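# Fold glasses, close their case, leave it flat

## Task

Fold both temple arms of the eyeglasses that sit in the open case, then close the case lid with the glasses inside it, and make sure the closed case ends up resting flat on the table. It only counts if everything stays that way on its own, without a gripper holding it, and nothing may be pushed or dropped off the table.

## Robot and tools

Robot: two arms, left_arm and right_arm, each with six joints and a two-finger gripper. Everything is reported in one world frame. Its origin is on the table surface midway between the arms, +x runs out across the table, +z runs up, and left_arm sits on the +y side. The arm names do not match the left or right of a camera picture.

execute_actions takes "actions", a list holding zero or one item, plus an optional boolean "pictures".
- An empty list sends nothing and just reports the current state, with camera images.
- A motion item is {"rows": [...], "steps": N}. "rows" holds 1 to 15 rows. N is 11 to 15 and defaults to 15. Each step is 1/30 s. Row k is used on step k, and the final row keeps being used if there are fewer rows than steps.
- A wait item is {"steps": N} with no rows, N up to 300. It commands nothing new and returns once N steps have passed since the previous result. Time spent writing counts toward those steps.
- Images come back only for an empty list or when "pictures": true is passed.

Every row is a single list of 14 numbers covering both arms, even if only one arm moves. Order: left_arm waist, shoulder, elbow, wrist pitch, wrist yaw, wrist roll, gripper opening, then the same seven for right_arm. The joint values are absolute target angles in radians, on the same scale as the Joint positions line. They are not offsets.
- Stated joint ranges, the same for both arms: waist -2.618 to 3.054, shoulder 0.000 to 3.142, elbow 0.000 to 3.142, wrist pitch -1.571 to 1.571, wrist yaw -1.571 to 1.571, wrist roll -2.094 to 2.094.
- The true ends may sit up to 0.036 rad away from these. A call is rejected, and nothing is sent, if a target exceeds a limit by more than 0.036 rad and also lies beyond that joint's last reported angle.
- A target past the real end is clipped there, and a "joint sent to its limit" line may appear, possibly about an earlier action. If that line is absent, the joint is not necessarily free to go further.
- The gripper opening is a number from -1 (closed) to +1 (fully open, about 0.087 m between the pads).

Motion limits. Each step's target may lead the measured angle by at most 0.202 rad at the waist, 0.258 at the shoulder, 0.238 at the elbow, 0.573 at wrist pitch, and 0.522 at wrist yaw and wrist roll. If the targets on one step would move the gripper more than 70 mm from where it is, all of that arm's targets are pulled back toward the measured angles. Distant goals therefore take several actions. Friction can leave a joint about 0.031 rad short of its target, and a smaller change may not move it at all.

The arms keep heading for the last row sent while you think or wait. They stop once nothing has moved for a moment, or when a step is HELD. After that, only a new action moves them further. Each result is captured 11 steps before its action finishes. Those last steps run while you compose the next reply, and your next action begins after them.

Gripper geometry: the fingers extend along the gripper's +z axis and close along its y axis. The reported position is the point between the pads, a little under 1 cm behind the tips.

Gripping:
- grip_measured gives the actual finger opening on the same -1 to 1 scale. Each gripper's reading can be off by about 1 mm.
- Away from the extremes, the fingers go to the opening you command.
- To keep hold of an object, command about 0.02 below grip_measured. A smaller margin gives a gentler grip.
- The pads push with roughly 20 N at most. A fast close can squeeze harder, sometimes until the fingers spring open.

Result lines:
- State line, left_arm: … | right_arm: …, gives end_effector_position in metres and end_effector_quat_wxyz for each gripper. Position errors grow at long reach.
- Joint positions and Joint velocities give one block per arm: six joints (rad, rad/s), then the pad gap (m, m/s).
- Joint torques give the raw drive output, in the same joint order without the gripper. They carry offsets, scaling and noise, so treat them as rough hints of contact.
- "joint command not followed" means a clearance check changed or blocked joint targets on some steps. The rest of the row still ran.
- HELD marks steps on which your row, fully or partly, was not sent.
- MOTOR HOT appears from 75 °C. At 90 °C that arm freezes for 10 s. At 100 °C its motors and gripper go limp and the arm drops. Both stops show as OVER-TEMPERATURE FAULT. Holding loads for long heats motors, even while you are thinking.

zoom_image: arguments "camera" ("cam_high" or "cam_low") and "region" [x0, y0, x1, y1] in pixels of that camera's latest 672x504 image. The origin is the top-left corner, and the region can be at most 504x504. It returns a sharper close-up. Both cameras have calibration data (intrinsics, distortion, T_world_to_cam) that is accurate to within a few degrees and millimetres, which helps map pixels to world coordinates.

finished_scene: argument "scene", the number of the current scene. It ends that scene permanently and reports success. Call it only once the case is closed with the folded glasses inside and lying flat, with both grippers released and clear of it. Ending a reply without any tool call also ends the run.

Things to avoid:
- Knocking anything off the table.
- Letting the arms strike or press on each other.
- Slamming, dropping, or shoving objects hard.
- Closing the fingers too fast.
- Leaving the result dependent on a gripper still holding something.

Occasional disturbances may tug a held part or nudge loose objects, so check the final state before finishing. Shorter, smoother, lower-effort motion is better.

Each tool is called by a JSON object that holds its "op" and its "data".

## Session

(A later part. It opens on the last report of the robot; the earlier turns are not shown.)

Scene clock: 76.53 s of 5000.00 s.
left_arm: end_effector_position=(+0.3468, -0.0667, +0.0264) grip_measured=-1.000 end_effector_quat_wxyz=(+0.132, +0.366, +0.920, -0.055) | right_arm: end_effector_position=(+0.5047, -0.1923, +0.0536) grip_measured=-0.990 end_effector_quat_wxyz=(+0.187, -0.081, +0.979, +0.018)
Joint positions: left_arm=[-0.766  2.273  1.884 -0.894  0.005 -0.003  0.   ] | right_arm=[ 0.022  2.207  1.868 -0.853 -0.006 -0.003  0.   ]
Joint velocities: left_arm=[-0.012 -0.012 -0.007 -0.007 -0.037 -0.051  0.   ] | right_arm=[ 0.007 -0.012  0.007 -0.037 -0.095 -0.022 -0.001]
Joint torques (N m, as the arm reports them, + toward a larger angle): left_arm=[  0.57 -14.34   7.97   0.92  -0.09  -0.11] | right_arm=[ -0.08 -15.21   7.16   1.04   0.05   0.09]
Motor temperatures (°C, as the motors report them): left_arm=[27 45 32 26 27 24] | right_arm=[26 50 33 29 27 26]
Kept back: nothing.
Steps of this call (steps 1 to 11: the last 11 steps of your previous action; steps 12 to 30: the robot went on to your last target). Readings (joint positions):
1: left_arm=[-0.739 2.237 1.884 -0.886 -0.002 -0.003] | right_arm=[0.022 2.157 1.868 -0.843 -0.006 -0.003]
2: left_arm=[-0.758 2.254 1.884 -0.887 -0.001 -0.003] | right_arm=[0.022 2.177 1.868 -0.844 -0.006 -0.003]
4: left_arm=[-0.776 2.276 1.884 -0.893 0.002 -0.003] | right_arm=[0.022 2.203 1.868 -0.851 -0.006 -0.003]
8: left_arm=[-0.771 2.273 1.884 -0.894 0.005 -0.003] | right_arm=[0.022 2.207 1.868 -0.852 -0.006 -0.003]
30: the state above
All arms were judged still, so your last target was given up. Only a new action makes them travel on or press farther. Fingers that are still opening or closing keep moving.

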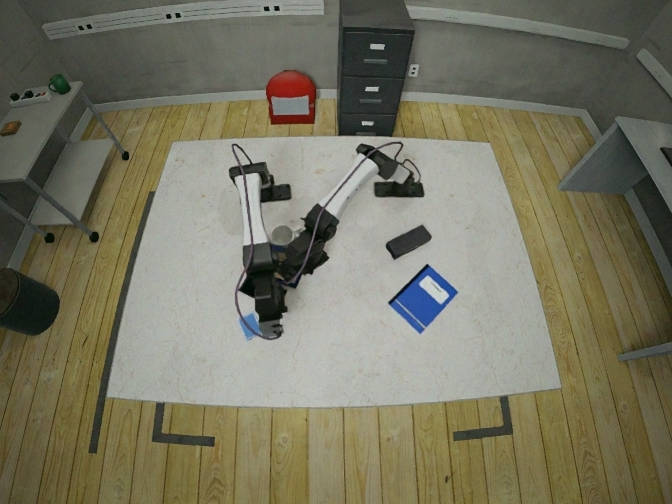

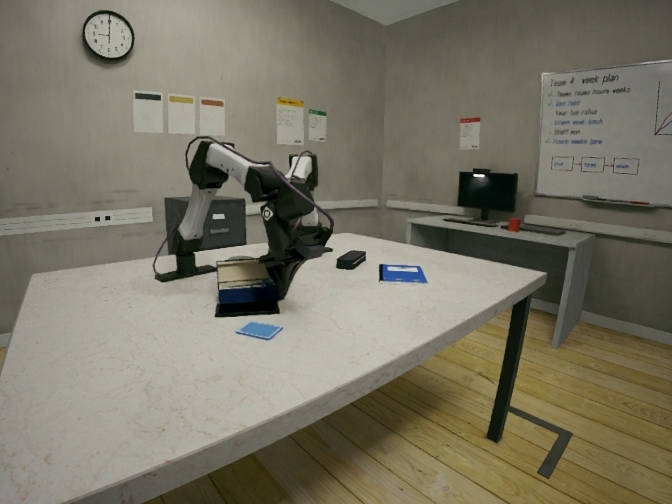

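Shoved again (left's true position is further out). Look afresh.

{"op": "execute_actions", "data": {"actions": [{"rows":[[-0.2,2.1,1.89,-0.9,0,0,-1,0.02,1.7,1.865,-0.85,0,0,-1]]}]}}

{"op": "execute_actions", "data": {"actions": [{"rows":[[-0.2,2.1,1.89,-0.9,0,0,-1,-0.8,1.7,1.865,-0.85,0,0,-1]]}]}}

{"op": "execute_actions", "data": {"actions": [{"steps":30}], "pictures": true}}

{"op": "zoom_image", "data": {"camera": "cam_high", "region": [230,220,355,320]}}

{"op": "zoom_image", "data": {"camera": "cam_low", "region": [190,240,310,320]}}

Scene clock: 77.13 s of 5000.00 s.
left_arm: end_effector_position=(+0.3735, -0.0397, +0.0465) grip_measured=-1.000 end_effector_quat_wxyz=(+0.151, +0.327, +0.931, -0.059) | right_arm: end_effector_position=(+0.5011, -0.1929, +0.0953) grip_measured=-0.990 end_effector_quat_wxyz=(+0.223, -0.081, +0.971, +0.021)
Joint positions: left_arm=[-0.683  2.228  1.884 -0.9    0.011 -0.003  0.   ] | right_arm=[ 0.022  2.105  1.854 -0.869 -0.006 -0.003  0.   ]
Joint velocities: left_arm=[ 0.999 -0.549 -0.007  0.022  0.051 -0.022  0.   ] | right_arm=[ 0.002 -1.126 -0.007 -0.022 -0.066 -0.037  0.001]
Joint torques (N m, as the arm reports them, + toward a larger angle): left_arm=[  2.43 -17.13   7.81   1.05  -0.12  -0.1 ] | right_arm=[  0.   -18.13   7.83   1.27   0.03   0.05]
Motor temperatures (°C, as the motors report them): left_arm=[27 45 32 26 27 24] | right_arm=[26 50 33 29 27 26]
Steps of this call (steps 1 to 14: nothing new was sent; steps 15 to 18: the first 4 steps of this action). Readings (joint positions):
15: left_arm=[-0.757 2.267 1.884 -0.895 0.008 -0.003] | right_arm=[0.022 2.194 1.865 -0.852 -0.006 -0.003]
16: left_arm=[-0.742 2.259 1.884 -0.899 0.010 -0.003] | right_arm=[0.022 2.172 1.857 -0.860 -0.006 -0.003]
18: the state above

Scene clock: 77.63 s of 5000.00 s.
left_arm: end_effector_position=(+0.4797, +0.1853, +0.0923) grip_measured=-1.000 end_effector_quat_wxyz=(+0.214, +0.074, +0.974, -0.013) | right_arm: end_effector_position=(+0.4822, -0.2672, +0.3056) grip_measured=-0.990 end_effector_quat_wxyz=(+0.457, -0.007, +0.890, +0.008)
Joint positions: left_arm=[-0.161  2.129  1.884 -0.893 -0.008 -0.003  0.   ] | right_arm=[-0.139  1.671  1.877 -0.828 -0.019 -0.004  0.   ]
Joint velocities: left_arm=[-0.261  0.002 -0.012  0.066 -0.022 -0.022  0.   ] | right_arm=[-1.639  0.149 -0.002 -0.022  0.051 -0.066  0.   ]
Joint torques (N m, as the arm reports them, + toward a larger angle): left_arm=[ -1.52 -15.52   8.31   1.16   0.02  -0.12] | right_arm=[-0.77 -7.61  6.7   1.59  0.08  0.06]
Motor temperatures (°C, as the motors report them): left_arm=[27 45 32 26 27 24] | right_arm=[26 50 33 29 27 26]
Steps of this call (steps 1 to 11: the last 11 steps of your previous action; steps 12 to 15: the first 4 steps of this action). Readings (joint positions):
12: left_arm=[-0.159 2.129 1.884 -0.893 -0.005 -0.003] | right_arm=[0.005 1.661 1.877 -0.827 -0.015 -0.004]
13: left_arm=[-0.152 2.129 1.884 -0.893 -0.008 -0.003] | right_arm=[-0.031 1.661 1.877 -0.825 -0.019 -0.004]
15: the state above

Scene clock: 78.63 s of 5000.00 s.
left_arm: end_effector_position=(+0.4763, +0.1659, +0.0923) grip_measured=-1.000 end_effector_quat_wxyz=(+0.214, +0.093, +0.972, -0.018) | right_arm: end_effector_position=(+0.3849, -0.5534, +0.2947) grip_measured=-0.990 end_effector_quat_wxyz=(+0.416, +0.295, +0.847, -0.149)
Joint positions: left_arm=[-0.202  2.129  1.884 -0.893 -0.006 -0.003  0.   ] | right_arm=[-0.809  1.691  1.877 -0.841  0.008 -0.002  0.   ]
Joint velocities: left_arm=[-0.002  0.002  0.007  0.007 -0.066  0.022  0.   ] | right_arm=[-0.007  0.017 -0.007  0.007 -0.037  0.007 -0.001]
Joint torques (N m, as the arm reports them, + toward a larger angle): left_arm=[  0.26 -15.48   8.27   1.16   0.02  -0.12] | right_arm=[ 0.68 -8.37  6.51  1.62 -0.09  0.05]
Motor temperatures (°C, as the motors report them): left_arm=[27 45 32 26 27 24] | right_arm=[26 50 33 29 27 26]
Kept back: nothing.
Steps of this call (steps 1 to 11: the last 11 steps of your previous action; steps 12 to 30: the robot went on to your last target). Readings (joint positions):
1: left_arm=[-0.171 2.129 1.884 -0.893 -0.008 -0.003] | right_arm=[-0.198 1.677 1.877 -0.828 -0.018 -0.004]
2: left_arm=[-0.181 2.129 1.884 -0.893 -0.008 -0.003] | right_arm=[-0.258 1.682 1.877 -0.829 -0.017 -0.004]
4: left_arm=[-0.197 2.129 1.884 -0.893 -0.007 -0.003] | right_arm=[-0.380 1.689 1.877 -0.830 -0.014 -0.004]
8: left_arm=[-0.202 2.129 1.884 -0.893 -0.006 -0.003] | right_arm=[-0.630 1.691 1.877 -0.830 -0.010 -0.004]
30: the state above

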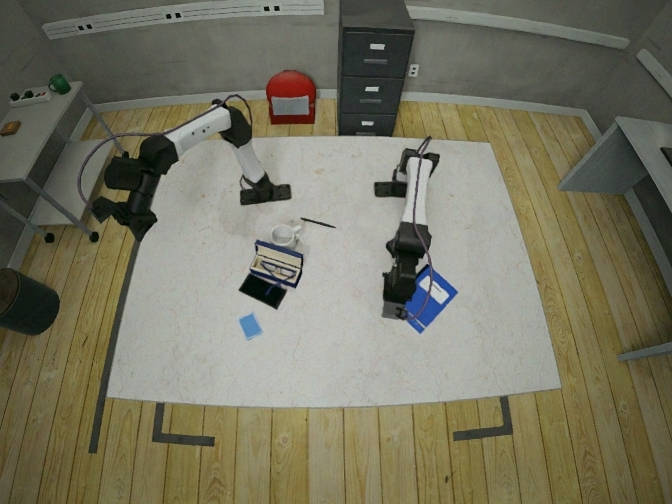

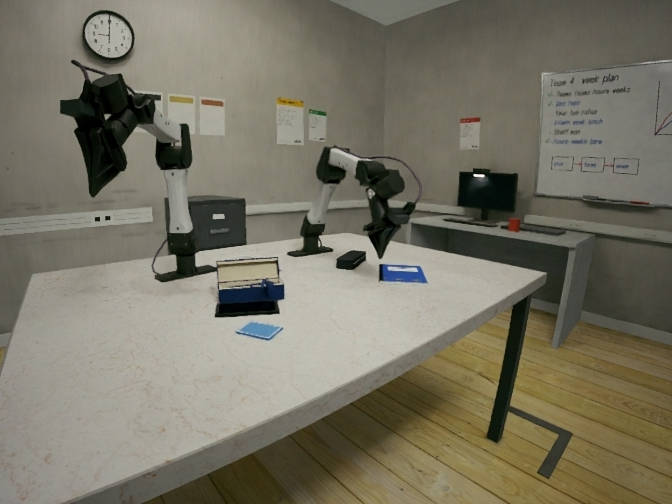

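Region (230, 220, 355, 320) of cam_high's 672x504 image, scaled by 4.032, with more detail than that image has; it fills the top 403 rows of this view, and the rest is white.

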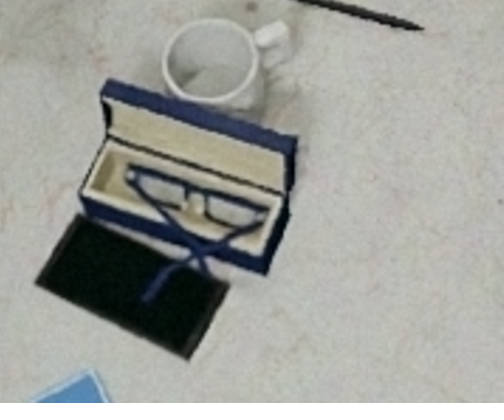

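Region (190, 240, 310, 320) of cam_low's 672x504 image, scaled by 4.200, with more detail than that image has.

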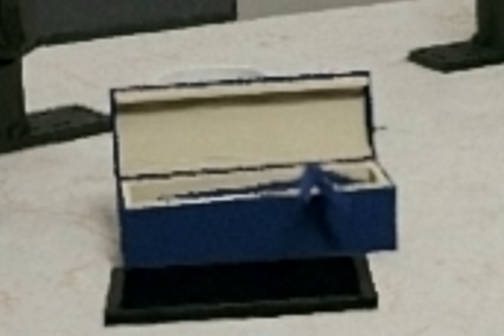

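{"op": "execute_actions", "data": {"actions": [{"rows":[[-0.2,2.1,1.89,-0.9,0,0,-1,0.02,2.05,1.865,-0.88,0,0,-1]]}]}}

{"op": "execute_actions", "data": {"actions": [{"steps":30}]}}

{"op": "execute_actions", "data": {"actions": [{"rows":[[-0.2,2.1,1.89,-0.9,0,0,-1,0.02,2.18,1.865,-0.9,0,0,-1]]}]}}

{"op": "execute_actions", "data": {"actions": [{"rows":[[-0.2,2.1,1.89,-0.9,0,0,-1,0.03,2.17,1.865,-1.0,0,0,-1]]}]}}

{"op": "execute_actions", "data": {"actions": [{"rows":[[-0.2,2.1,1.89,-0.9,0,0,-1,0.04,2.16,1.865,-1.11,0,0,-1]]}]}}

{"op": "execute_actions", "data": {"actions": [{"steps":25}], "pictures": true}}

{"op": "zoom_image", "data": {"camera": "cam_low", "region": [190,230,310,320]}}

Scene clock: 79.80 s of 5000.00 s.
left_arm: end_effector_position=(+0.4763, +0.1659, +0.0923) grip_measured=-1.000 end_effector_quat_wxyz=(+0.214, +0.093, +0.972, -0.018) | right_arm: end_effector_position=(+0.4179, -0.5310, +0.2656) grip_measured=-0.990 end_effector_quat_wxyz=(+0.394, +0.264, +0.871, -0.126)
Joint positions: left_arm=[-0.202  2.129  1.884 -0.893 -0.006 -0.003  0.   ] | right_arm=[-0.725  1.763  1.881 -0.835  0.014 -0.002  0.   ]
Joint velocities: left_arm=[ 0.012 -0.007  0.002  0.022  0.11  -0.066  0.   ] | right_arm=[ 0.838  0.847 -0.012 -0.022 -0.022  0.022  0.   ]
Joint torques (N m, as the arm reports them, + toward a larger angle): left_arm=[  0.25 -15.46   8.25   1.15   0.01  -0.12] | right_arm=[ 1.14 -6.19  6.78  1.44 -0.03  0.08]
Motor temperatures (°C, as the motors report them): left_arm=[27 45 32 26 27 24] | right_arm=[26 50 33 29 27 26]
Steps of this call (steps 1 to 15: the robot went on to your last target; steps 16 to 31: nothing new was sent; steps 32 to 35: the first 4 steps of this action). Readings (joint positions):
32: left_arm=[-0.202 2.129 1.884 -0.893 -0.006 -0.003] | right_arm=[-0.799 1.700 1.878 -0.841 0.012 -0.002]
33: left_arm=[-0.202 2.129 1.884 -0.893 -0.006 -0.003] | right_arm=[-0.781 1.715 1.881 -0.838 0.014 -0.002]
35: the state above

Scene clock: 80.80 s of 5000.00 s.
left_arm: end_effector_position=(+0.4763, +0.1659, +0.0923) grip_measured=-1.000 end_effector_quat_wxyz=(+0.214, +0.093, +0.972, -0.018) | right_arm: end_effector_position=(+0.5070, -0.1920, +0.1262) grip_measured=-0.990 end_effector_quat_wxyz=(+0.258, -0.080, +0.963, +0.024)
Joint positions: left_arm=[-0.202  2.129  1.884 -0.893 -0.006 -0.003  0.   ] | right_arm=[ 0.022  2.057  1.881 -0.871 -0.006 -0.002  0.   ]
Joint velocities: left_arm=[-0.007 -0.017  0.007  0.007  0.051 -0.037  0.   ] | right_arm=[-0.027 -0.007  0.002 -0.066 -0.022 -0.022 -0.001]
Joint torques (N m, as the arm reports them, + toward a larger angle): left_arm=[  0.23 -15.48   8.29   1.16   0.01  -0.1 ] | right_arm=[  0.09 -13.75   6.54   1.19   0.08   0.06]
Motor temperatures (°C, as the motors report them): left_arm=[27 45 32 26 27 24] | right_arm=[26 50 33 29 27 26]
Kept back: nothing.
Steps of this call (steps 1 to 11: the last 11 steps of your previous action; steps 12 to 30: the robot went on to your last target). Readings (joint positions):
1: left_arm=[-0.202 2.129 1.884 -0.893 -0.006 -0.003] | right_arm=[-0.694 1.795 1.881 -0.835 0.014 -0.002]
2: left_arm=[-0.202 2.129 1.884 -0.893 -0.006 -0.003] | right_arm=[-0.664 1.829 1.881 -0.835 0.014 -0.002]
4: left_arm=[-0.202 2.129 1.884 -0.893 -0.006 -0.003] | right_arm=[-0.599 1.899 1.881 -0.836 0.014 -0.002]
8: left_arm=[-0.202 2.129 1.884 -0.893 -0.006 -0.003] | right_arm=[-0.441 2.015 1.881 -0.848 0.014 -0.002]
30: the state above

Scene clock: 80.93 s of 5000.00 s.
left_arm: end_effector_position=(+0.4763, +0.1659, +0.0923) grip_measured=-1.000 end_effector_quat_wxyz=(+0.214, +0.093, +0.972, -0.018) | right_arm: end_effector_position=(+0.5067, -0.1920, +0.0978) grip_measured=-0.990 end_effector_quat_wxyz=(+0.228, -0.080, +0.970, +0.021)
Joint positions: left_arm=[-0.202  2.129  1.884 -0.893 -0.006 -0.003  0.   ] | right_arm=[ 0.022  2.118  1.881 -0.872 -0.006 -0.002  0.   ]
Joint velocities: left_arm=[-0.007 -0.007 -0.002  0.051 -0.022 -0.037  0.   ] | right_arm=[-0.002  0.667 -0.012 -0.081 -0.11  -0.022 -0.   ]
Joint torques (N m, as the arm reports them, + toward a larger angle): left_arm=[  0.23 -15.49   8.33   1.16   0.01  -0.11] | right_arm=[ -0.07 -11.78   6.33   1.04   0.06   0.05]
Motor temperatures (°C, as the motors report them): left_arm=[27 45 32 26 27 24] | right_arm=[26 50 33 29 27 26]
Steps of this call (steps 1 to 4: the first 4 steps of this action). Readings (joint positions):
1: left_arm=[-0.202 2.129 1.884 -0.893 -0.006 -0.003] | right_arm=[0.022 2.066 1.881 -0.872 -0.006 -0.002]
2: left_arm=[-0.202 2.129 1.884 -0.893 -0.006 -0.003] | right_arm=[0.022 2.077 1.881 -0.869 -0.006 -0.002]
4: the state above

Scene clock: 81.43 s of 5000.00 s.
left_arm: end_effector_position=(+0.4763, +0.1659, +0.0923) grip_measured=-1.000 end_effector_quat_wxyz=(+0.214, +0.093, +0.972, -0.018) | right_arm: end_effector_position=(+0.4855, -0.1955, +0.0630) grip_measured=-0.990 end_effector_quat_wxyz=(+0.157, -0.081, +0.984, +0.016)
Joint positions: left_arm=[-0.202  2.129  1.884 -0.893 -0.006 -0.003  0.   ] | right_arm=[ 0.022  2.185  1.881 -0.95  -0.006 -0.002  0.   ]
Joint velocities: left_arm=[-0.012 -0.012  0.007 -0.037 -0.007  0.007  0.   ] | right_arm=[-0.007 -0.007 -0.012 -0.388 -0.037 -0.022 -0.001]
Joint torques (N m, as the arm reports them, + toward a larger angle): left_arm=[  0.24 -15.49   8.28   1.16   0.01  -0.11] | right_arm=[  0.63 -15.42   6.07   0.98   0.05   0.06]
Motor temperatures (°C, as the motors report them): left_arm=[27 45 32 26 27 24] | right_arm=[26 50 33 29 27 26]
Steps of this call (steps 1 to 11: the last 11 steps of your previous action; steps 12 to 15: the first 4 steps of this action). Readings (joint positions):
12: left_arm=[-0.202 2.129 1.884 -0.893 -0.006 -0.003] | right_arm=[0.022 2.185 1.881 -0.906 -0.006 -0.002]
13: left_arm=[-0.202 2.129 1.884 -0.893 -0.006 -0.003] | right_arm=[0.022 2.185 1.881 -0.921 -0.006 -0.002]
15: the state above

Scene clock: 81.93 s of 5000.00 s.
left_arm: end_effector_position=(+0.4763, +0.1659, +0.0923) grip_measured=-1.000 end_effector_quat_wxyz=(+0.214, +0.093, +0.972, -0.018) | right_arm: end_effector_position=(+0.4601, -0.1978, +0.0614) grip_measured=-0.990 end_effector_quat_wxyz=(+0.108, -0.084, +0.991, +0.012)
Joint positions: left_arm=[-0.202  2.129  1.884 -0.893 -0.006 -0.003  0.   ] | right_arm=[ 0.026  2.183  1.881 -1.052 -0.006 -0.002  0.   ]
Joint velocities: left_arm=[-0.012  0.002 -0.002  0.051 -0.022  0.007  0.   ] | right_arm=[ 0.037 -0.027  0.002 -0.374 -0.037  0.022 -0.   ]
Joint torques (N m, as the arm reports them, + toward a larger angle): left_arm=[  0.23 -15.47   8.29   1.16   0.01  -0.11] | right_arm=[  0.81 -15.65   5.94   0.78   0.06   0.07]
Motor temperatures (°C, as the motors report them): left_arm=[27 45 32 26 27 24] | right_arm=[26 50 33 29 27 26]
Steps of this call (steps 1 to 11: the last 11 steps of your previous action; steps 12 to 15: the first 4 steps of this action). Readings (joint positions):
12: left_arm=[-0.202 2.129 1.884 -0.893 -0.006 -0.003] | right_arm=[0.022 2.185 1.881 -0.999 -0.006 -0.002]
13: left_arm=[-0.202 2.129 1.884 -0.893 -0.006 -0.003] | right_arm=[0.023 2.184 1.881 -1.018 -0.006 -0.002]
15: the state above

Scene clock: 82.77 s of 5000.00 s.
left_arm: end_effector_position=(+0.4763, +0.1659, +0.0923) grip_measured=-1.000 end_effector_quat_wxyz=(+0.214, +0.093, +0.972, -0.018) | right_arm: end_effector_position=(+0.4488, -0.1980, +0.0617) grip_measured=-0.990 end_effector_quat_wxyz=(+0.087, -0.086, +0.993, +0.010)
Joint positions: left_arm=[-0.202  2.129  1.884 -0.893 -0.006 -0.003  0.   ] | right_arm=[ 0.03   2.181  1.881 -1.096 -0.006 -0.002  0.   ]
Joint velocities: left_arm=[-0.012 -0.002 -0.002  0.022 -0.095  0.022  0.   ] | right_arm=[-0.002 -0.012  0.002 -0.037 -0.037  0.051 -0.   ]
Joint torques (N m, as the arm reports them, + toward a larger angle): left_arm=[  0.23 -15.45   8.27   1.16   0.01  -0.11] | right_arm=[  0.83 -15.68   5.85   0.58   0.06   0.06]
Motor temperatures (°C, as the motors report them): left_arm=[27 46 32 26 27 24] | right_arm=[26 51 33 29 27 26]
Kept back: nothing.
Steps of this call (steps 1 to 11: the last 11 steps of your previous action; steps 12 to 25: the robot went on to your last target). Readings (joint positions):
1: left_arm=[-0.202 2.129 1.884 -0.893 -0.006 -0.003] | right_arm=[0.027 2.182 1.881 -1.063 -0.006 -0.002]
2: left_arm=[-0.202 2.129 1.884 -0.893 -0.006 -0.003] | right_arm=[0.028 2.182 1.881 -1.072 -0.006 -0.002]
4: left_arm=[-0.202 2.129 1.884 -0.893 -0.006 -0.003] | right_arm=[0.030 2.182 1.881 -1.083 -0.006 -0.002]
8: left_arm=[-0.202 2.129 1.884 -0.893 -0.006 -0.003] | right_arm=[0.030 2.182 1.881 -1.094 -0.006 -0.002]
25: the state above

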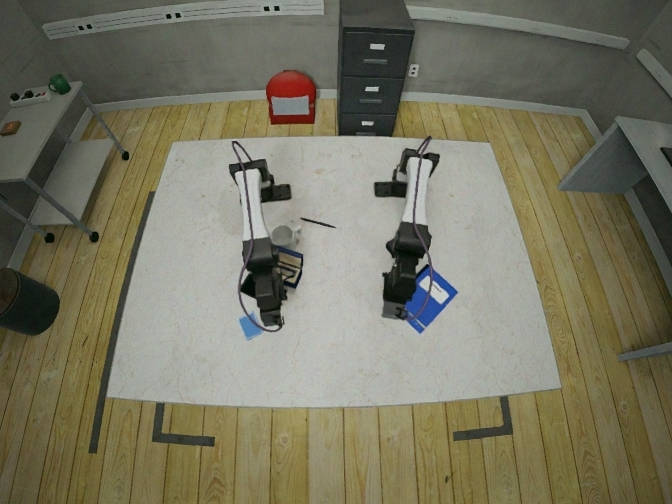

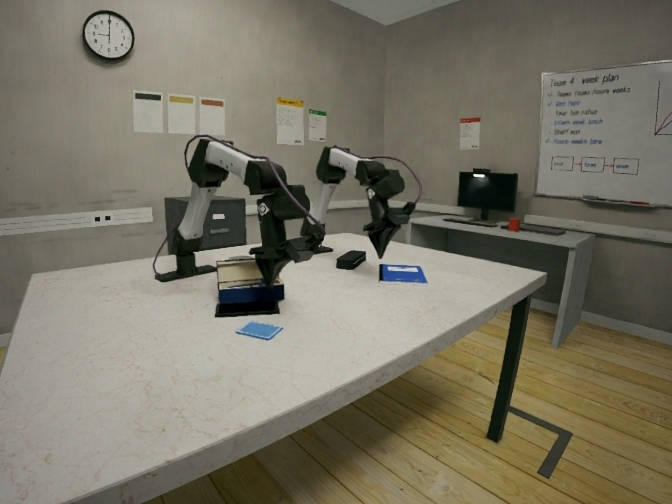

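Region (190, 230, 310, 320) of cam_low's 672x504 image, scaled by 4.200, with more detail than that image has; it fills the top 378 rows of this view, and the rest is white.

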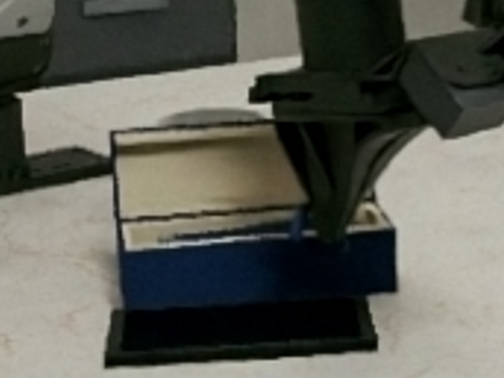

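{"op": "execute_actions", "data": {"actions": [{"rows":[[-0.2,2.1,1.89,-0.9,0,0,-1,0.04,2.18,1.865,-1.2,0,0,-1]]}]}}

{"op": "execute_actions", "data": {"actions": [{"rows":[[-0.2,2.1,1.89,-0.9,0,0,-1,0.04,2.18,1.865,-1.29,0,0,-1]]}]}}

{"op": "execute_actions", "data": {"actions": [{"steps":25}], "pictures": true}}

{"op": "zoom_image", "data": {"camera": "cam_low", "region": [190,230,310,320]}}

Scene clock: 83.43 s of 5000.00 s.
left_arm: end_effector_position=(+0.4763, +0.1659, +0.0923) grip_measured=-1.000 end_effector_quat_wxyz=(+0.214, +0.093, +0.972, -0.018) | right_arm: end_effector_position=(+0.4369, -0.2000, +0.0619) grip_measured=-0.990 end_effector_quat_wxyz=(+0.063, -0.086, +0.994, +0.008)
Joint positions: left_arm=[-0.202  2.129  1.884 -0.893 -0.006 -0.003  0.   ] | right_arm=[ 0.03   2.181  1.881 -1.144 -0.006 -0.002  0.   ]
Joint velocities: left_arm=[-0.002 -0.027  0.012  0.007  0.022 -0.007  0.   ] | right_arm=[ 0.017 -0.002  0.007 -0.315 -0.051 -0.037  0.   ]
Joint torques (N m, as the arm reports them, + toward a larger angle): left_arm=[  0.22 -15.49   8.27   1.15   0.01  -0.11] | right_arm=[  0.86 -13.75   5.69   0.53   0.06   0.05]
Motor temperatures (°C, as the motors report them): left_arm=[27 46 32 26 27 24] | right_arm=[26 51 33 29 27 26]
Steps of this call (steps 1 to 15: the robot went on to your last target; step 16: nothing new was sent; steps 17 to 20: the first 4 steps of this action). Readings (joint positions):
17: left_arm=[-0.202 2.129 1.884 -0.893 -0.006 -0.003] | right_arm=[0.030 2.181 1.881 -1.103 -0.006 -0.002]
18: left_arm=[-0.202 2.129 1.884 -0.893 -0.006 -0.003] | right_arm=[0.030 2.181 1.881 -1.118 -0.006 -0.002]
20: the state above

Scene clock: 83.93 s of 5000.00 s.
left_arm: end_effector_position=(+0.4763, +0.1659, +0.0923) grip_measured=-1.000 end_effector_quat_wxyz=(+0.214, +0.093, +0.972, -0.018) | right_arm: end_effector_position=(+0.4153, -0.2037, +0.0637) grip_measured=-0.990 end_effector_quat_wxyz=(+0.020, -0.086, +0.996, +0.005)
Joint positions: left_arm=[-0.202  2.129  1.884 -0.893 -0.006 -0.003  0.   ] | right_arm=[ 0.03   2.181  1.881 -1.23  -0.006 -0.002  0.   ]
Joint velocities: left_arm=[-0.002 -0.002 -0.007 -0.007 -0.037  0.022  0.   ] | right_arm=[-0.002 -0.002  0.007 -0.344  0.007 -0.022  0.001]
Joint torques (N m, as the arm reports them, + toward a larger angle): left_arm=[  0.21 -15.44   8.27   1.16   0.01  -0.11] | right_arm=[  0.82 -13.74   5.68   0.43   0.07   0.08]
Motor temperatures (°C, as the motors report them): left_arm=[27 46 32 26 27 24] | right_arm=[26 51 33 29 27 26]
Steps of this call (steps 1 to 11: the last 11 steps of your previous action; steps 12 to 15: the first 4 steps of this action). Readings (joint positions):
12: left_arm=[-0.202 2.129 1.884 -0.893 -0.006 -0.003] | right_arm=[0.030 2.181 1.881 -1.187 -0.006 -0.002]
13: left_arm=[-0.202 2.129 1.884 -0.893 -0.006 -0.003] | right_arm=[0.030 2.181 1.881 -1.203 -0.006 -0.002]
15: the state above

Scene clock: 84.77 s of 5000.00 s.
left_arm: end_effector_position=(+0.4763, +0.1659, +0.0923) grip_measured=-1.000 end_effector_quat_wxyz=(+0.214, +0.093, +0.972, -0.018) | right_arm: end_effector_position=(+0.4043, -0.2056, +0.0653) grip_measured=-0.990 end_effector_quat_wxyz=(-0.003, -0.086, +0.996, +0.003)
Joint positions: left_arm=[-0.202  2.129  1.884 -0.893 -0.006 -0.003  0.   ] | right_arm=[ 0.03   2.181  1.881 -1.275 -0.006 -0.002  0.   ]
Joint velocities: left_arm=[ 0.002 -0.007  0.017 -0.007 -0.007  0.022  0.   ] | right_arm=[ 0.012 -0.002  0.017 -0.007 -0.051  0.007 -0.001]
Joint torques (N m, as the arm reports them, + toward a larger angle): left_arm=[  0.24 -15.47   8.29   1.17   0.01  -0.11] | right_arm=[  0.88 -13.52   5.45   0.25   0.05   0.07]
Motor temperatures (°C, as the motors report them): left_arm=[27 46 32 26 27 24] | right_arm=[26 52 33 29 27 26]
Kept back: nothing.
Steps of this call (steps 1 to 11: the last 11 steps of your previous action; steps 12 to 25: the robot went on to your last target). Readings (joint positions):
1: left_arm=[-0.202 2.129 1.884 -0.893 -0.006 -0.003] | right_arm=[0.030 2.181 1.881 -1.241 -0.006 -0.002]
2: left_arm=[-0.202 2.129 1.884 -0.893 -0.006 -0.003] | right_arm=[0.030 2.181 1.881 -1.248 -0.006 -0.002]
4: left_arm=[-0.202 2.129 1.884 -0.893 -0.006 -0.003] | right_arm=[0.030 2.181 1.881 -1.259 -0.006 -0.002]
8: left_arm=[-0.202 2.129 1.884 -0.893 -0.006 -0.003] | right_arm=[0.030 2.181 1.881 -1.269 -0.006 -0.002]
25: the state above

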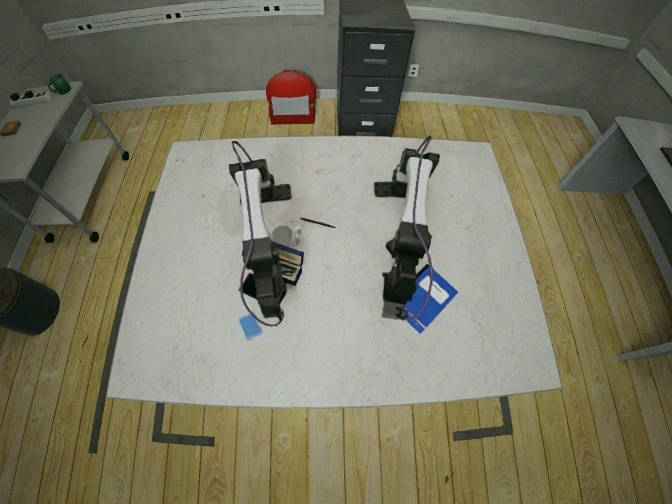

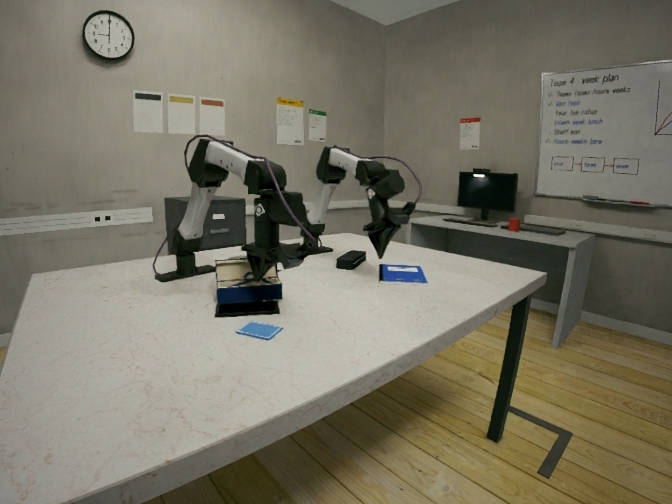

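Region (190, 230, 310, 320) of cam_low's 672x504 image, scaled by 4.200, with more detail than that image has; it fills the top 378 rows of this view, and the rest is white.

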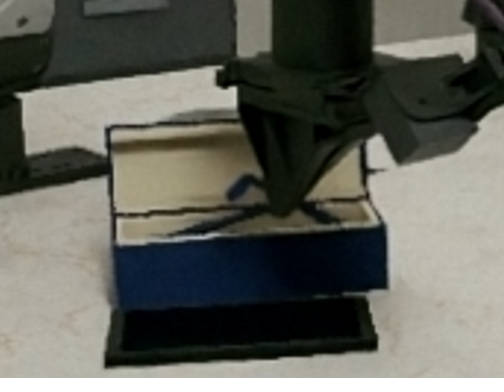

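Working. Continue.

{"op": "execute_actions", "data": {"actions": [{"rows":[[-0.2,2.1,1.89,-0.9,0,0,-1,0.04,2.2,1.865,-1.37,0,0,-1]]}]}}

{"op": "execute_actions", "data": {"actions": [{"rows":[[-0.2,2.1,1.89,-0.9,0,0,-1,0.04,2.22,1.865,-1.43,0,0,-1]]}]}}

{"op": "execute_actions", "data": {"actions": [{"steps":25}], "pictures": true}}

{"op": "zoom_image", "data": {"camera": "cam_low", "region": [190,230,310,320]}}

Scene clock: 86.00 s of 5000.00 s.
left_arm: end_effector_position=(+0.4763, +0.1659, +0.0923) grip_measured=-1.000 end_effector_quat_wxyz=(+0.214, +0.093, +0.972, -0.018) | right_arm: end_effector_position=(+0.3930, -0.2075, +0.0676) grip_measured=-0.990 end_effector_quat_wxyz=(-0.026, -0.086, +0.996, +0.001)
Joint positions: left_arm=[-0.202  2.129  1.884 -0.893 -0.006 -0.003  0.   ] | right_arm=[ 0.03   2.181  1.881 -1.321 -0.006 -0.002  0.   ]
Joint velocities: left_arm=[-0.002 -0.012 -0.007  0.081 -0.007 -0.022  0.   ] | right_arm=[-0.007 -0.007  0.002 -0.256  0.066  0.066 -0.   ]
Joint torques (N m, as the arm reports them, + toward a larger angle): left_arm=[  0.25 -15.5    8.33   1.16   0.02  -0.11] | right_arm=[  0.83 -11.81   5.46   0.29   0.04   0.05]
Motor temperatures (°C, as the motors report them): left_arm=[27 46 32 26 27 24] | right_arm=[26 52 33 29 27 26]
Steps of this call (steps 1 to 15: the robot went on to your last target; steps 16 to 33: nothing new was sent; steps 34 to 37: the first 4 steps of this action). Readings (joint positions):
34: left_arm=[-0.202 2.129 1.884 -0.893 -0.006 -0.003] | right_arm=[0.030 2.181 1.881 -1.282 -0.006 -0.002]
35: left_arm=[-0.202 2.129 1.884 -0.893 -0.006 -0.003] | right_arm=[0.030 2.181 1.881 -1.296 -0.006 -0.002]
37: the state above

Scene clock: 86.50 s of 5000.00 s.
left_arm: end_effector_position=(+0.4763, +0.1659, +0.0923) grip_measured=-1.000 end_effector_quat_wxyz=(+0.214, +0.093, +0.972, -0.018) | right_arm: end_effector_position=(+0.3752, -0.2106, +0.0691) grip_measured=-0.990 end_effector_quat_wxyz=(-0.066, -0.085, +0.994, -0.002)
Joint positions: left_arm=[-0.202  2.129  1.884 -0.893 -0.006 -0.003  0.   ] | right_arm=[ 0.03   2.19   1.881 -1.394 -0.006 -0.002  0.   ]
Joint velocities: left_arm=[ 0.002  0.007  0.002 -0.022  0.022 -0.051  0.   ] | right_arm=[-0.007  0.1   -0.007 -0.242  0.022  0.051  0.   ]
Joint torques (N m, as the arm reports them, + toward a larger angle): left_arm=[  0.21 -15.46   8.33   1.16   0.01  -0.11] | right_arm=[  0.84 -11.17   5.23   0.08   0.08   0.05]
Motor temperatures (°C, as the motors report them): left_arm=[27 46 32 26 27 24] | right_arm=[26 52 33 29 27 26]
Steps of this call (steps 1 to 11: the last 11 steps of your previous action; steps 12 to 15: the first 4 steps of this action). Readings (joint positions):
12: left_arm=[-0.202 2.129 1.884 -0.893 -0.006 -0.003] | right_arm=[0.030 2.183 1.881 -1.365 -0.006 -0.002]
13: left_arm=[-0.202 2.129 1.884 -0.893 -0.006 -0.003] | right_arm=[0.030 2.184 1.881 -1.375 -0.006 -0.002]
15: the state above

Scene clock: 87.33 s of 5000.00 s.
left_arm: end_effector_position=(+0.4763, +0.1659, +0.0923) grip_measured=-1.000 end_effector_quat_wxyz=(+0.214, +0.093, +0.972, -0.018) | right_arm: end_effector_position=(+0.3683, -0.2118, +0.0686) grip_measured=-0.990 end_effector_quat_wxyz=(-0.084, -0.085, +0.993, -0.004)
Joint positions: left_arm=[-0.202  2.129  1.884 -0.893 -0.006 -0.003  0.   ] | right_arm=[ 0.03   2.199  1.881 -1.421 -0.006 -0.002  0.   ]
Joint velocities: left_arm=[ 0.002 -0.017 -0.002 -0.022 -0.007  0.051  0.   ] | right_arm=[ 0.002  0.022  0.007 -0.022  0.037  0.007 -0.001]
Joint torques (N m, as the arm reports them, + toward a larger angle): left_arm=[  0.23 -15.45   8.26   1.16   0.02  -0.12] | right_arm=[  0.83 -11.41   5.15  -0.01   0.06   0.05]
Motor temperatures (°C, as the motors report them): left_arm=[27 46 32 27 27 24] | right_arm=[26 52 33 29 27 26]
Kept back: nothing.
Steps of this call (steps 1 to 11: the last 11 steps of your previous action; steps 12 to 25: the robot went on to your last target). Readings (joint positions):
1: left_arm=[-0.202 2.129 1.884 -0.893 -0.006 -0.003] | right_arm=[0.030 2.193 1.881 -1.400 -0.006 -0.002]
2: left_arm=[-0.202 2.129 1.884 -0.893 -0.006 -0.003] | right_arm=[0.030 2.196 1.881 -1.405 -0.006 -0.002]
4: left_arm=[-0.202 2.129 1.884 -0.893 -0.006 -0.003] | right_arm=[0.030 2.198 1.881 -1.411 -0.006 -0.002]
8: left_arm=[-0.202 2.129 1.884 -0.893 -0.006 -0.003] | right_arm=[0.030 2.199 1.881 -1.418 -0.006 -0.002]
25: the state above

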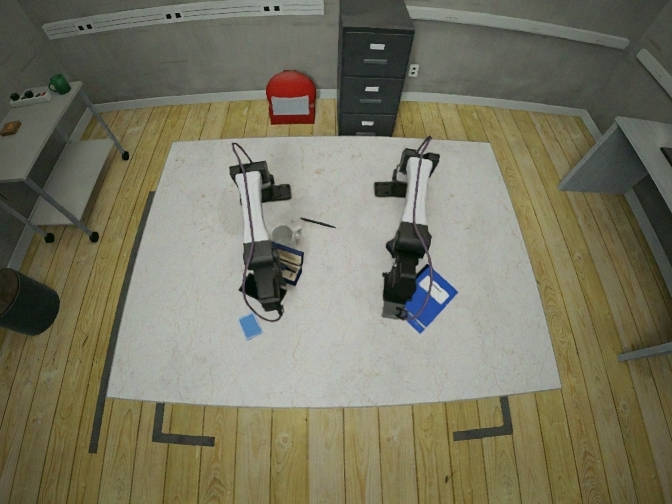

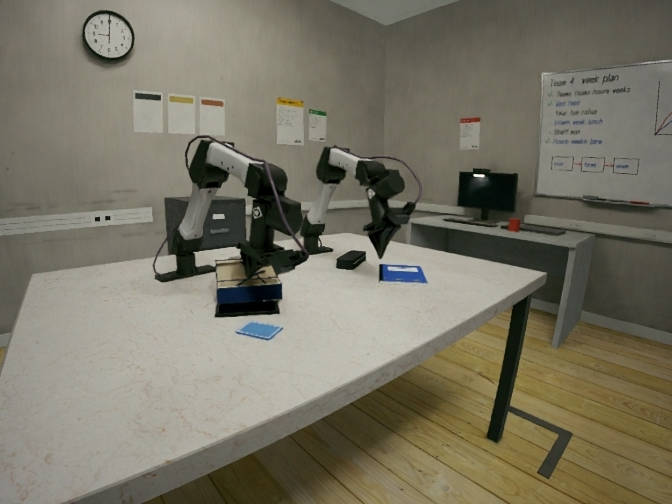

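Region (190, 230, 310, 320) of cam_low's 672x504 image, scaled by 4.200, with more detail than that image has; it fills the top 378 rows of this view, and the rest is white.

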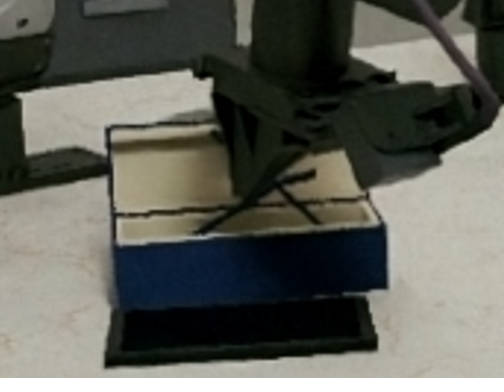

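{"op": "execute_actions", "data": {"actions": [{"rows":[[-0.2,2.1,1.89,-0.9,0,0,-1,0.04,2.2,1.865,-1.2,0,0,-1]]}]}}

{"op": "execute_actions", "data": {"actions": [{"rows":[[-0.2,2.1,1.89,-0.9,0,0,-1,0.04,1.8,1.865,-1.1,0,0,-1]]}]}}

{"op": "execute_actions", "data": {"actions": [{"rows":[[-0.2,2.1,1.89,-0.9,0,0,-1,-0.7,1.7,1.865,-1.1,0,0,-1]]}]}}

{"op": "execute_actions", "data": {"actions": [{"steps":30}], "pictures": true}}

{"op": "zoom_image", "data": {"camera": "cam_high", "region": [230,220,355,320]}}

{"op": "zoom_image", "data": {"camera": "cam_low", "region": [190,230,310,320]}}

Scene clock: 88.03 s of 5000.00 s.
left_arm: end_effector_position=(+0.4763, +0.1659, +0.0923) grip_measured=-1.000 end_effector_quat_wxyz=(+0.214, +0.093, +0.972, -0.018) | right_arm: end_effector_position=(+0.3959, -0.2071, +0.0604) grip_measured=-0.990 end_effector_quat_wxyz=(-0.027, -0.086, +0.996, +0.001)
Joint positions: left_arm=[-0.202  2.129  1.884 -0.893 -0.006 -0.003  0.   ] | right_arm=[ 0.03   2.199  1.88  -1.305 -0.006 -0.002  0.   ]
Joint velocities: left_arm=[-0.012  0.007  0.007 -0.051  0.022  0.022  0.   ] | right_arm=[-0.017 -0.002 -0.007  0.755  0.051  0.037  0.   ]
Joint torques (N m, as the arm reports them, + toward a larger angle): left_arm=[  0.23 -15.47   8.29   1.16   0.01  -0.1 ] | right_arm=[  0.82 -13.24   5.44   0.2    0.03   0.05]
Motor temperatures (°C, as the motors report them): left_arm=[27 46 32 27 27 24] | right_arm=[26 52 33 29 27 26]
Steps of this call (steps 1 to 15: the robot went on to your last target; steps 16 to 17: nothing new was sent; steps 18 to 21: the first 4 steps of this action). Readings (joint positions):
18: left_arm=[-0.202 2.129 1.884 -0.893 -0.006 -0.003] | right_arm=[0.030 2.199 1.880 -1.403 -0.006 -0.002]
19: left_arm=[-0.202 2.129 1.884 -0.893 -0.006 -0.003] | right_arm=[0.030 2.199 1.880 -1.367 -0.006 -0.002]
21: the state above

Scene clock: 88.53 s of 5000.00 s.
left_arm: end_effector_position=(+0.4763, +0.1659, +0.0923) grip_measured=-1.000 end_effector_quat_wxyz=(+0.214, +0.093, +0.972, -0.018) | right_arm: end_effector_position=(+0.4252, -0.2020, +0.0997) grip_measured=-0.990 end_effector_quat_wxyz=(+0.089, -0.086, +0.992, +0.011)
Joint positions: left_arm=[-0.202  2.129  1.884 -0.893 -0.006 -0.003  0.   ] | right_arm=[ 0.03   2.067  1.855 -1.179 -0.006 -0.002  0.   ]
Joint velocities: left_arm=[-0.017 -0.002 -0.002  0.066 -0.007  0.007  0.   ] | right_arm=[-0.002 -1.409  0.002  0.33  -0.007 -0.022 -0.   ]
Joint torques (N m, as the arm reports them, + toward a larger angle): left_arm=[  0.25 -15.46   8.29   1.15   0.02  -0.1 ] | right_arm=[  0.63 -17.46   7.46   0.79   0.03   0.05]
Motor temperatures (°C, as the motors report them): left_arm=[27 47 32 27 27 24] | right_arm=[26 52 33 29 27 26]
Steps of this call (steps 1 to 11: the last 11 steps of your previous action; steps 12 to 15: the first 4 steps of this action). Readings (joint positions):
12: left_arm=[-0.202 2.129 1.884 -0.893 -0.006 -0.003] | right_arm=[0.030 2.181 1.872 -1.203 -0.006 -0.002]
13: left_arm=[-0.202 2.129 1.884 -0.893 -0.006 -0.003] | right_arm=[0.030 2.152 1.859 -1.193 -0.006 -0.002]
15: the state above

Scene clock: 89.03 s of 5000.00 s.
left_arm: end_effector_position=(+0.4763, +0.1659, +0.0923) grip_measured=-1.000 end_effector_quat_wxyz=(+0.214, +0.093, +0.972, -0.018) | right_arm: end_effector_position=(+0.4394, -0.2663, +0.2326) grip_measured=-0.990 end_effector_quat_wxyz=(+0.294, -0.006, +0.956, +0.009)
Joint positions: left_arm=[-0.202  2.129  1.884 -0.893 -0.006 -0.003  0.   ] | right_arm=[-0.136  1.755  1.876 -1.097 -0.019 -0.003  0.   ]
Joint velocities: left_arm=[-0.012  0.012 -0.017  0.022  0.007  0.037  0.   ] | right_arm=[-1.766 -0.212 -0.007  0.007  0.081 -0.095 -0.001]
Joint torques (N m, as the arm reports them, + toward a larger angle): left_arm=[  0.24 -15.45   8.29   1.15   0.01  -0.12] | right_arm=[ -0.88 -12.82   6.49   1.33   0.12   0.06]
Motor temperatures (°C, as the motors report them): left_arm=[27 47 32 27 27 24] | right_arm=[26 52 33 29 27 26]
Steps of this call (steps 1 to 11: the last 11 steps of your previous action; steps 12 to 15: the first 4 steps of this action). Readings (joint positions):
12: left_arm=[-0.202 2.129 1.884 -0.893 -0.006 -0.003] | right_arm=[0.012 1.768 1.878 -1.096 -0.014 -0.003]
13: left_arm=[-0.202 2.129 1.884 -0.893 -0.006 -0.003] | right_arm=[-0.023 1.766 1.876 -1.098 -0.019 -0.003]
15: the state above

Scene clock: 90.03 s of 5000.00 s.
left_arm: end_effector_position=(+0.4763, +0.1659, +0.0923) grip_measured=-1.000 end_effector_quat_wxyz=(+0.214, +0.093, +0.972, -0.018) | right_arm: end_effector_position=(+0.3716, -0.4910, +0.2463) grip_measured=-0.990 end_effector_quat_wxyz=(+0.299, +0.267, +0.912, -0.091)
Joint positions: left_arm=[-0.202  2.129  1.884 -0.893 -0.006 -0.003  0.   ] | right_arm=[-0.708  1.721  1.876 -1.091  0.008 -0.001  0.   ]
Joint velocities: left_arm=[ 0.002 -0.027 -0.007 -0.051 -0.007 -0.022  0.   ] | right_arm=[-0.007  0.007  0.012  0.007  0.051 -0.022  0.   ]
Joint torques (N m, as the arm reports them, + toward a larger angle): left_arm=[  0.22 -15.45   8.28   1.16   0.02  -0.11] | right_arm=[  0.67 -11.04   6.22   1.32  -0.09   0.02]
Motor temperatures (°C, as the motors report them): left_arm=[27 47 32 27 27 24] | right_arm=[26 52 33 29 27 26]
Kept back: nothing.
Steps of this call (steps 1 to 11: the last 11 steps of your previous action; steps 12 to 30: the robot went on to your last target). Readings (joint positions):
1: left_arm=[-0.202 2.129 1.884 -0.893 -0.006 -0.003] | right_arm=[-0.201 1.747 1.876 -1.096 -0.018 -0.003]
2: left_arm=[-0.202 2.129 1.884 -0.893 -0.006 -0.003] | right_arm=[-0.268 1.740 1.876 -1.095 -0.016 -0.003]
4: left_arm=[-0.202 2.129 1.884 -0.893 -0.006 -0.003] | right_arm=[-0.404 1.732 1.876 -1.092 -0.013 -0.003]
8: left_arm=[-0.202 2.129 1.884 -0.893 -0.006 -0.003] | right_arm=[-0.664 1.729 1.876 -1.090 -0.003 -0.003]
30: the state above
All arms were judged still, so your last target was given up. Only a new action makes them travel on or press farther. Fingers that are still opening or closing keep moving.

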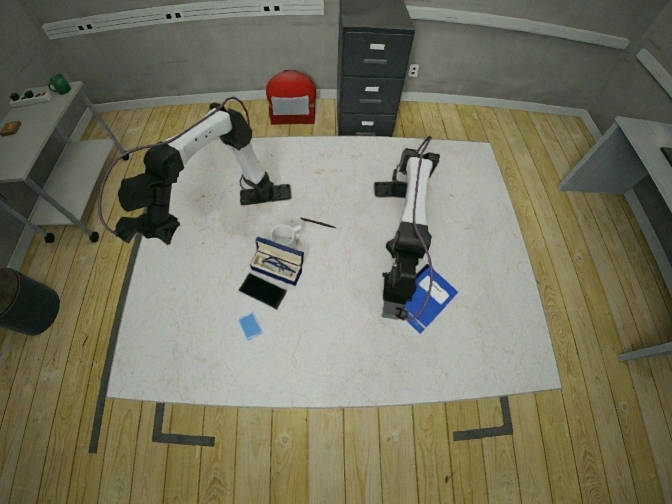

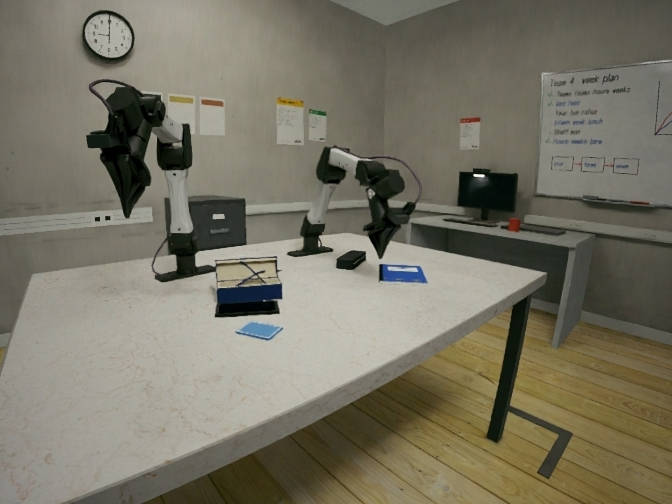

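Region (230, 220, 355, 320) of cam_high's 672x504 image, scaled by 4.032, with more detail than that image has; it fills the top 403 rows of this view, and the rest is white.

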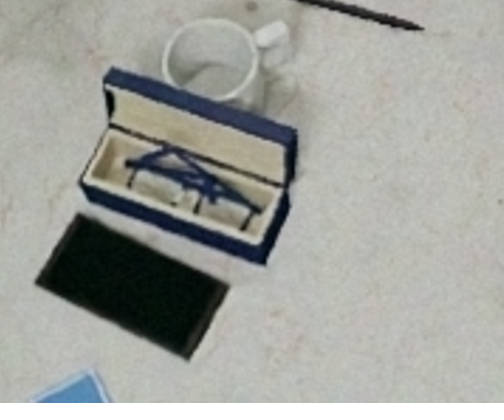

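Region (190, 230, 310, 320) of cam_low's 672x504 image, scaled by 4.200, with more detail than that image has; it fills the top 378 rows of this view, and the rest is white.

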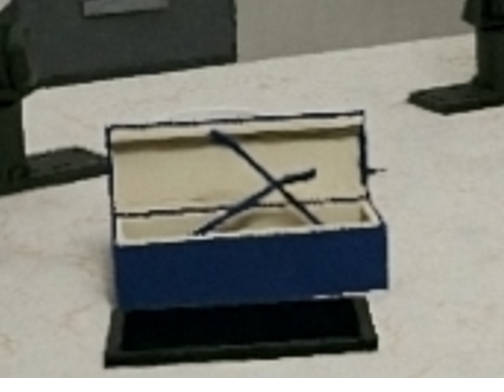

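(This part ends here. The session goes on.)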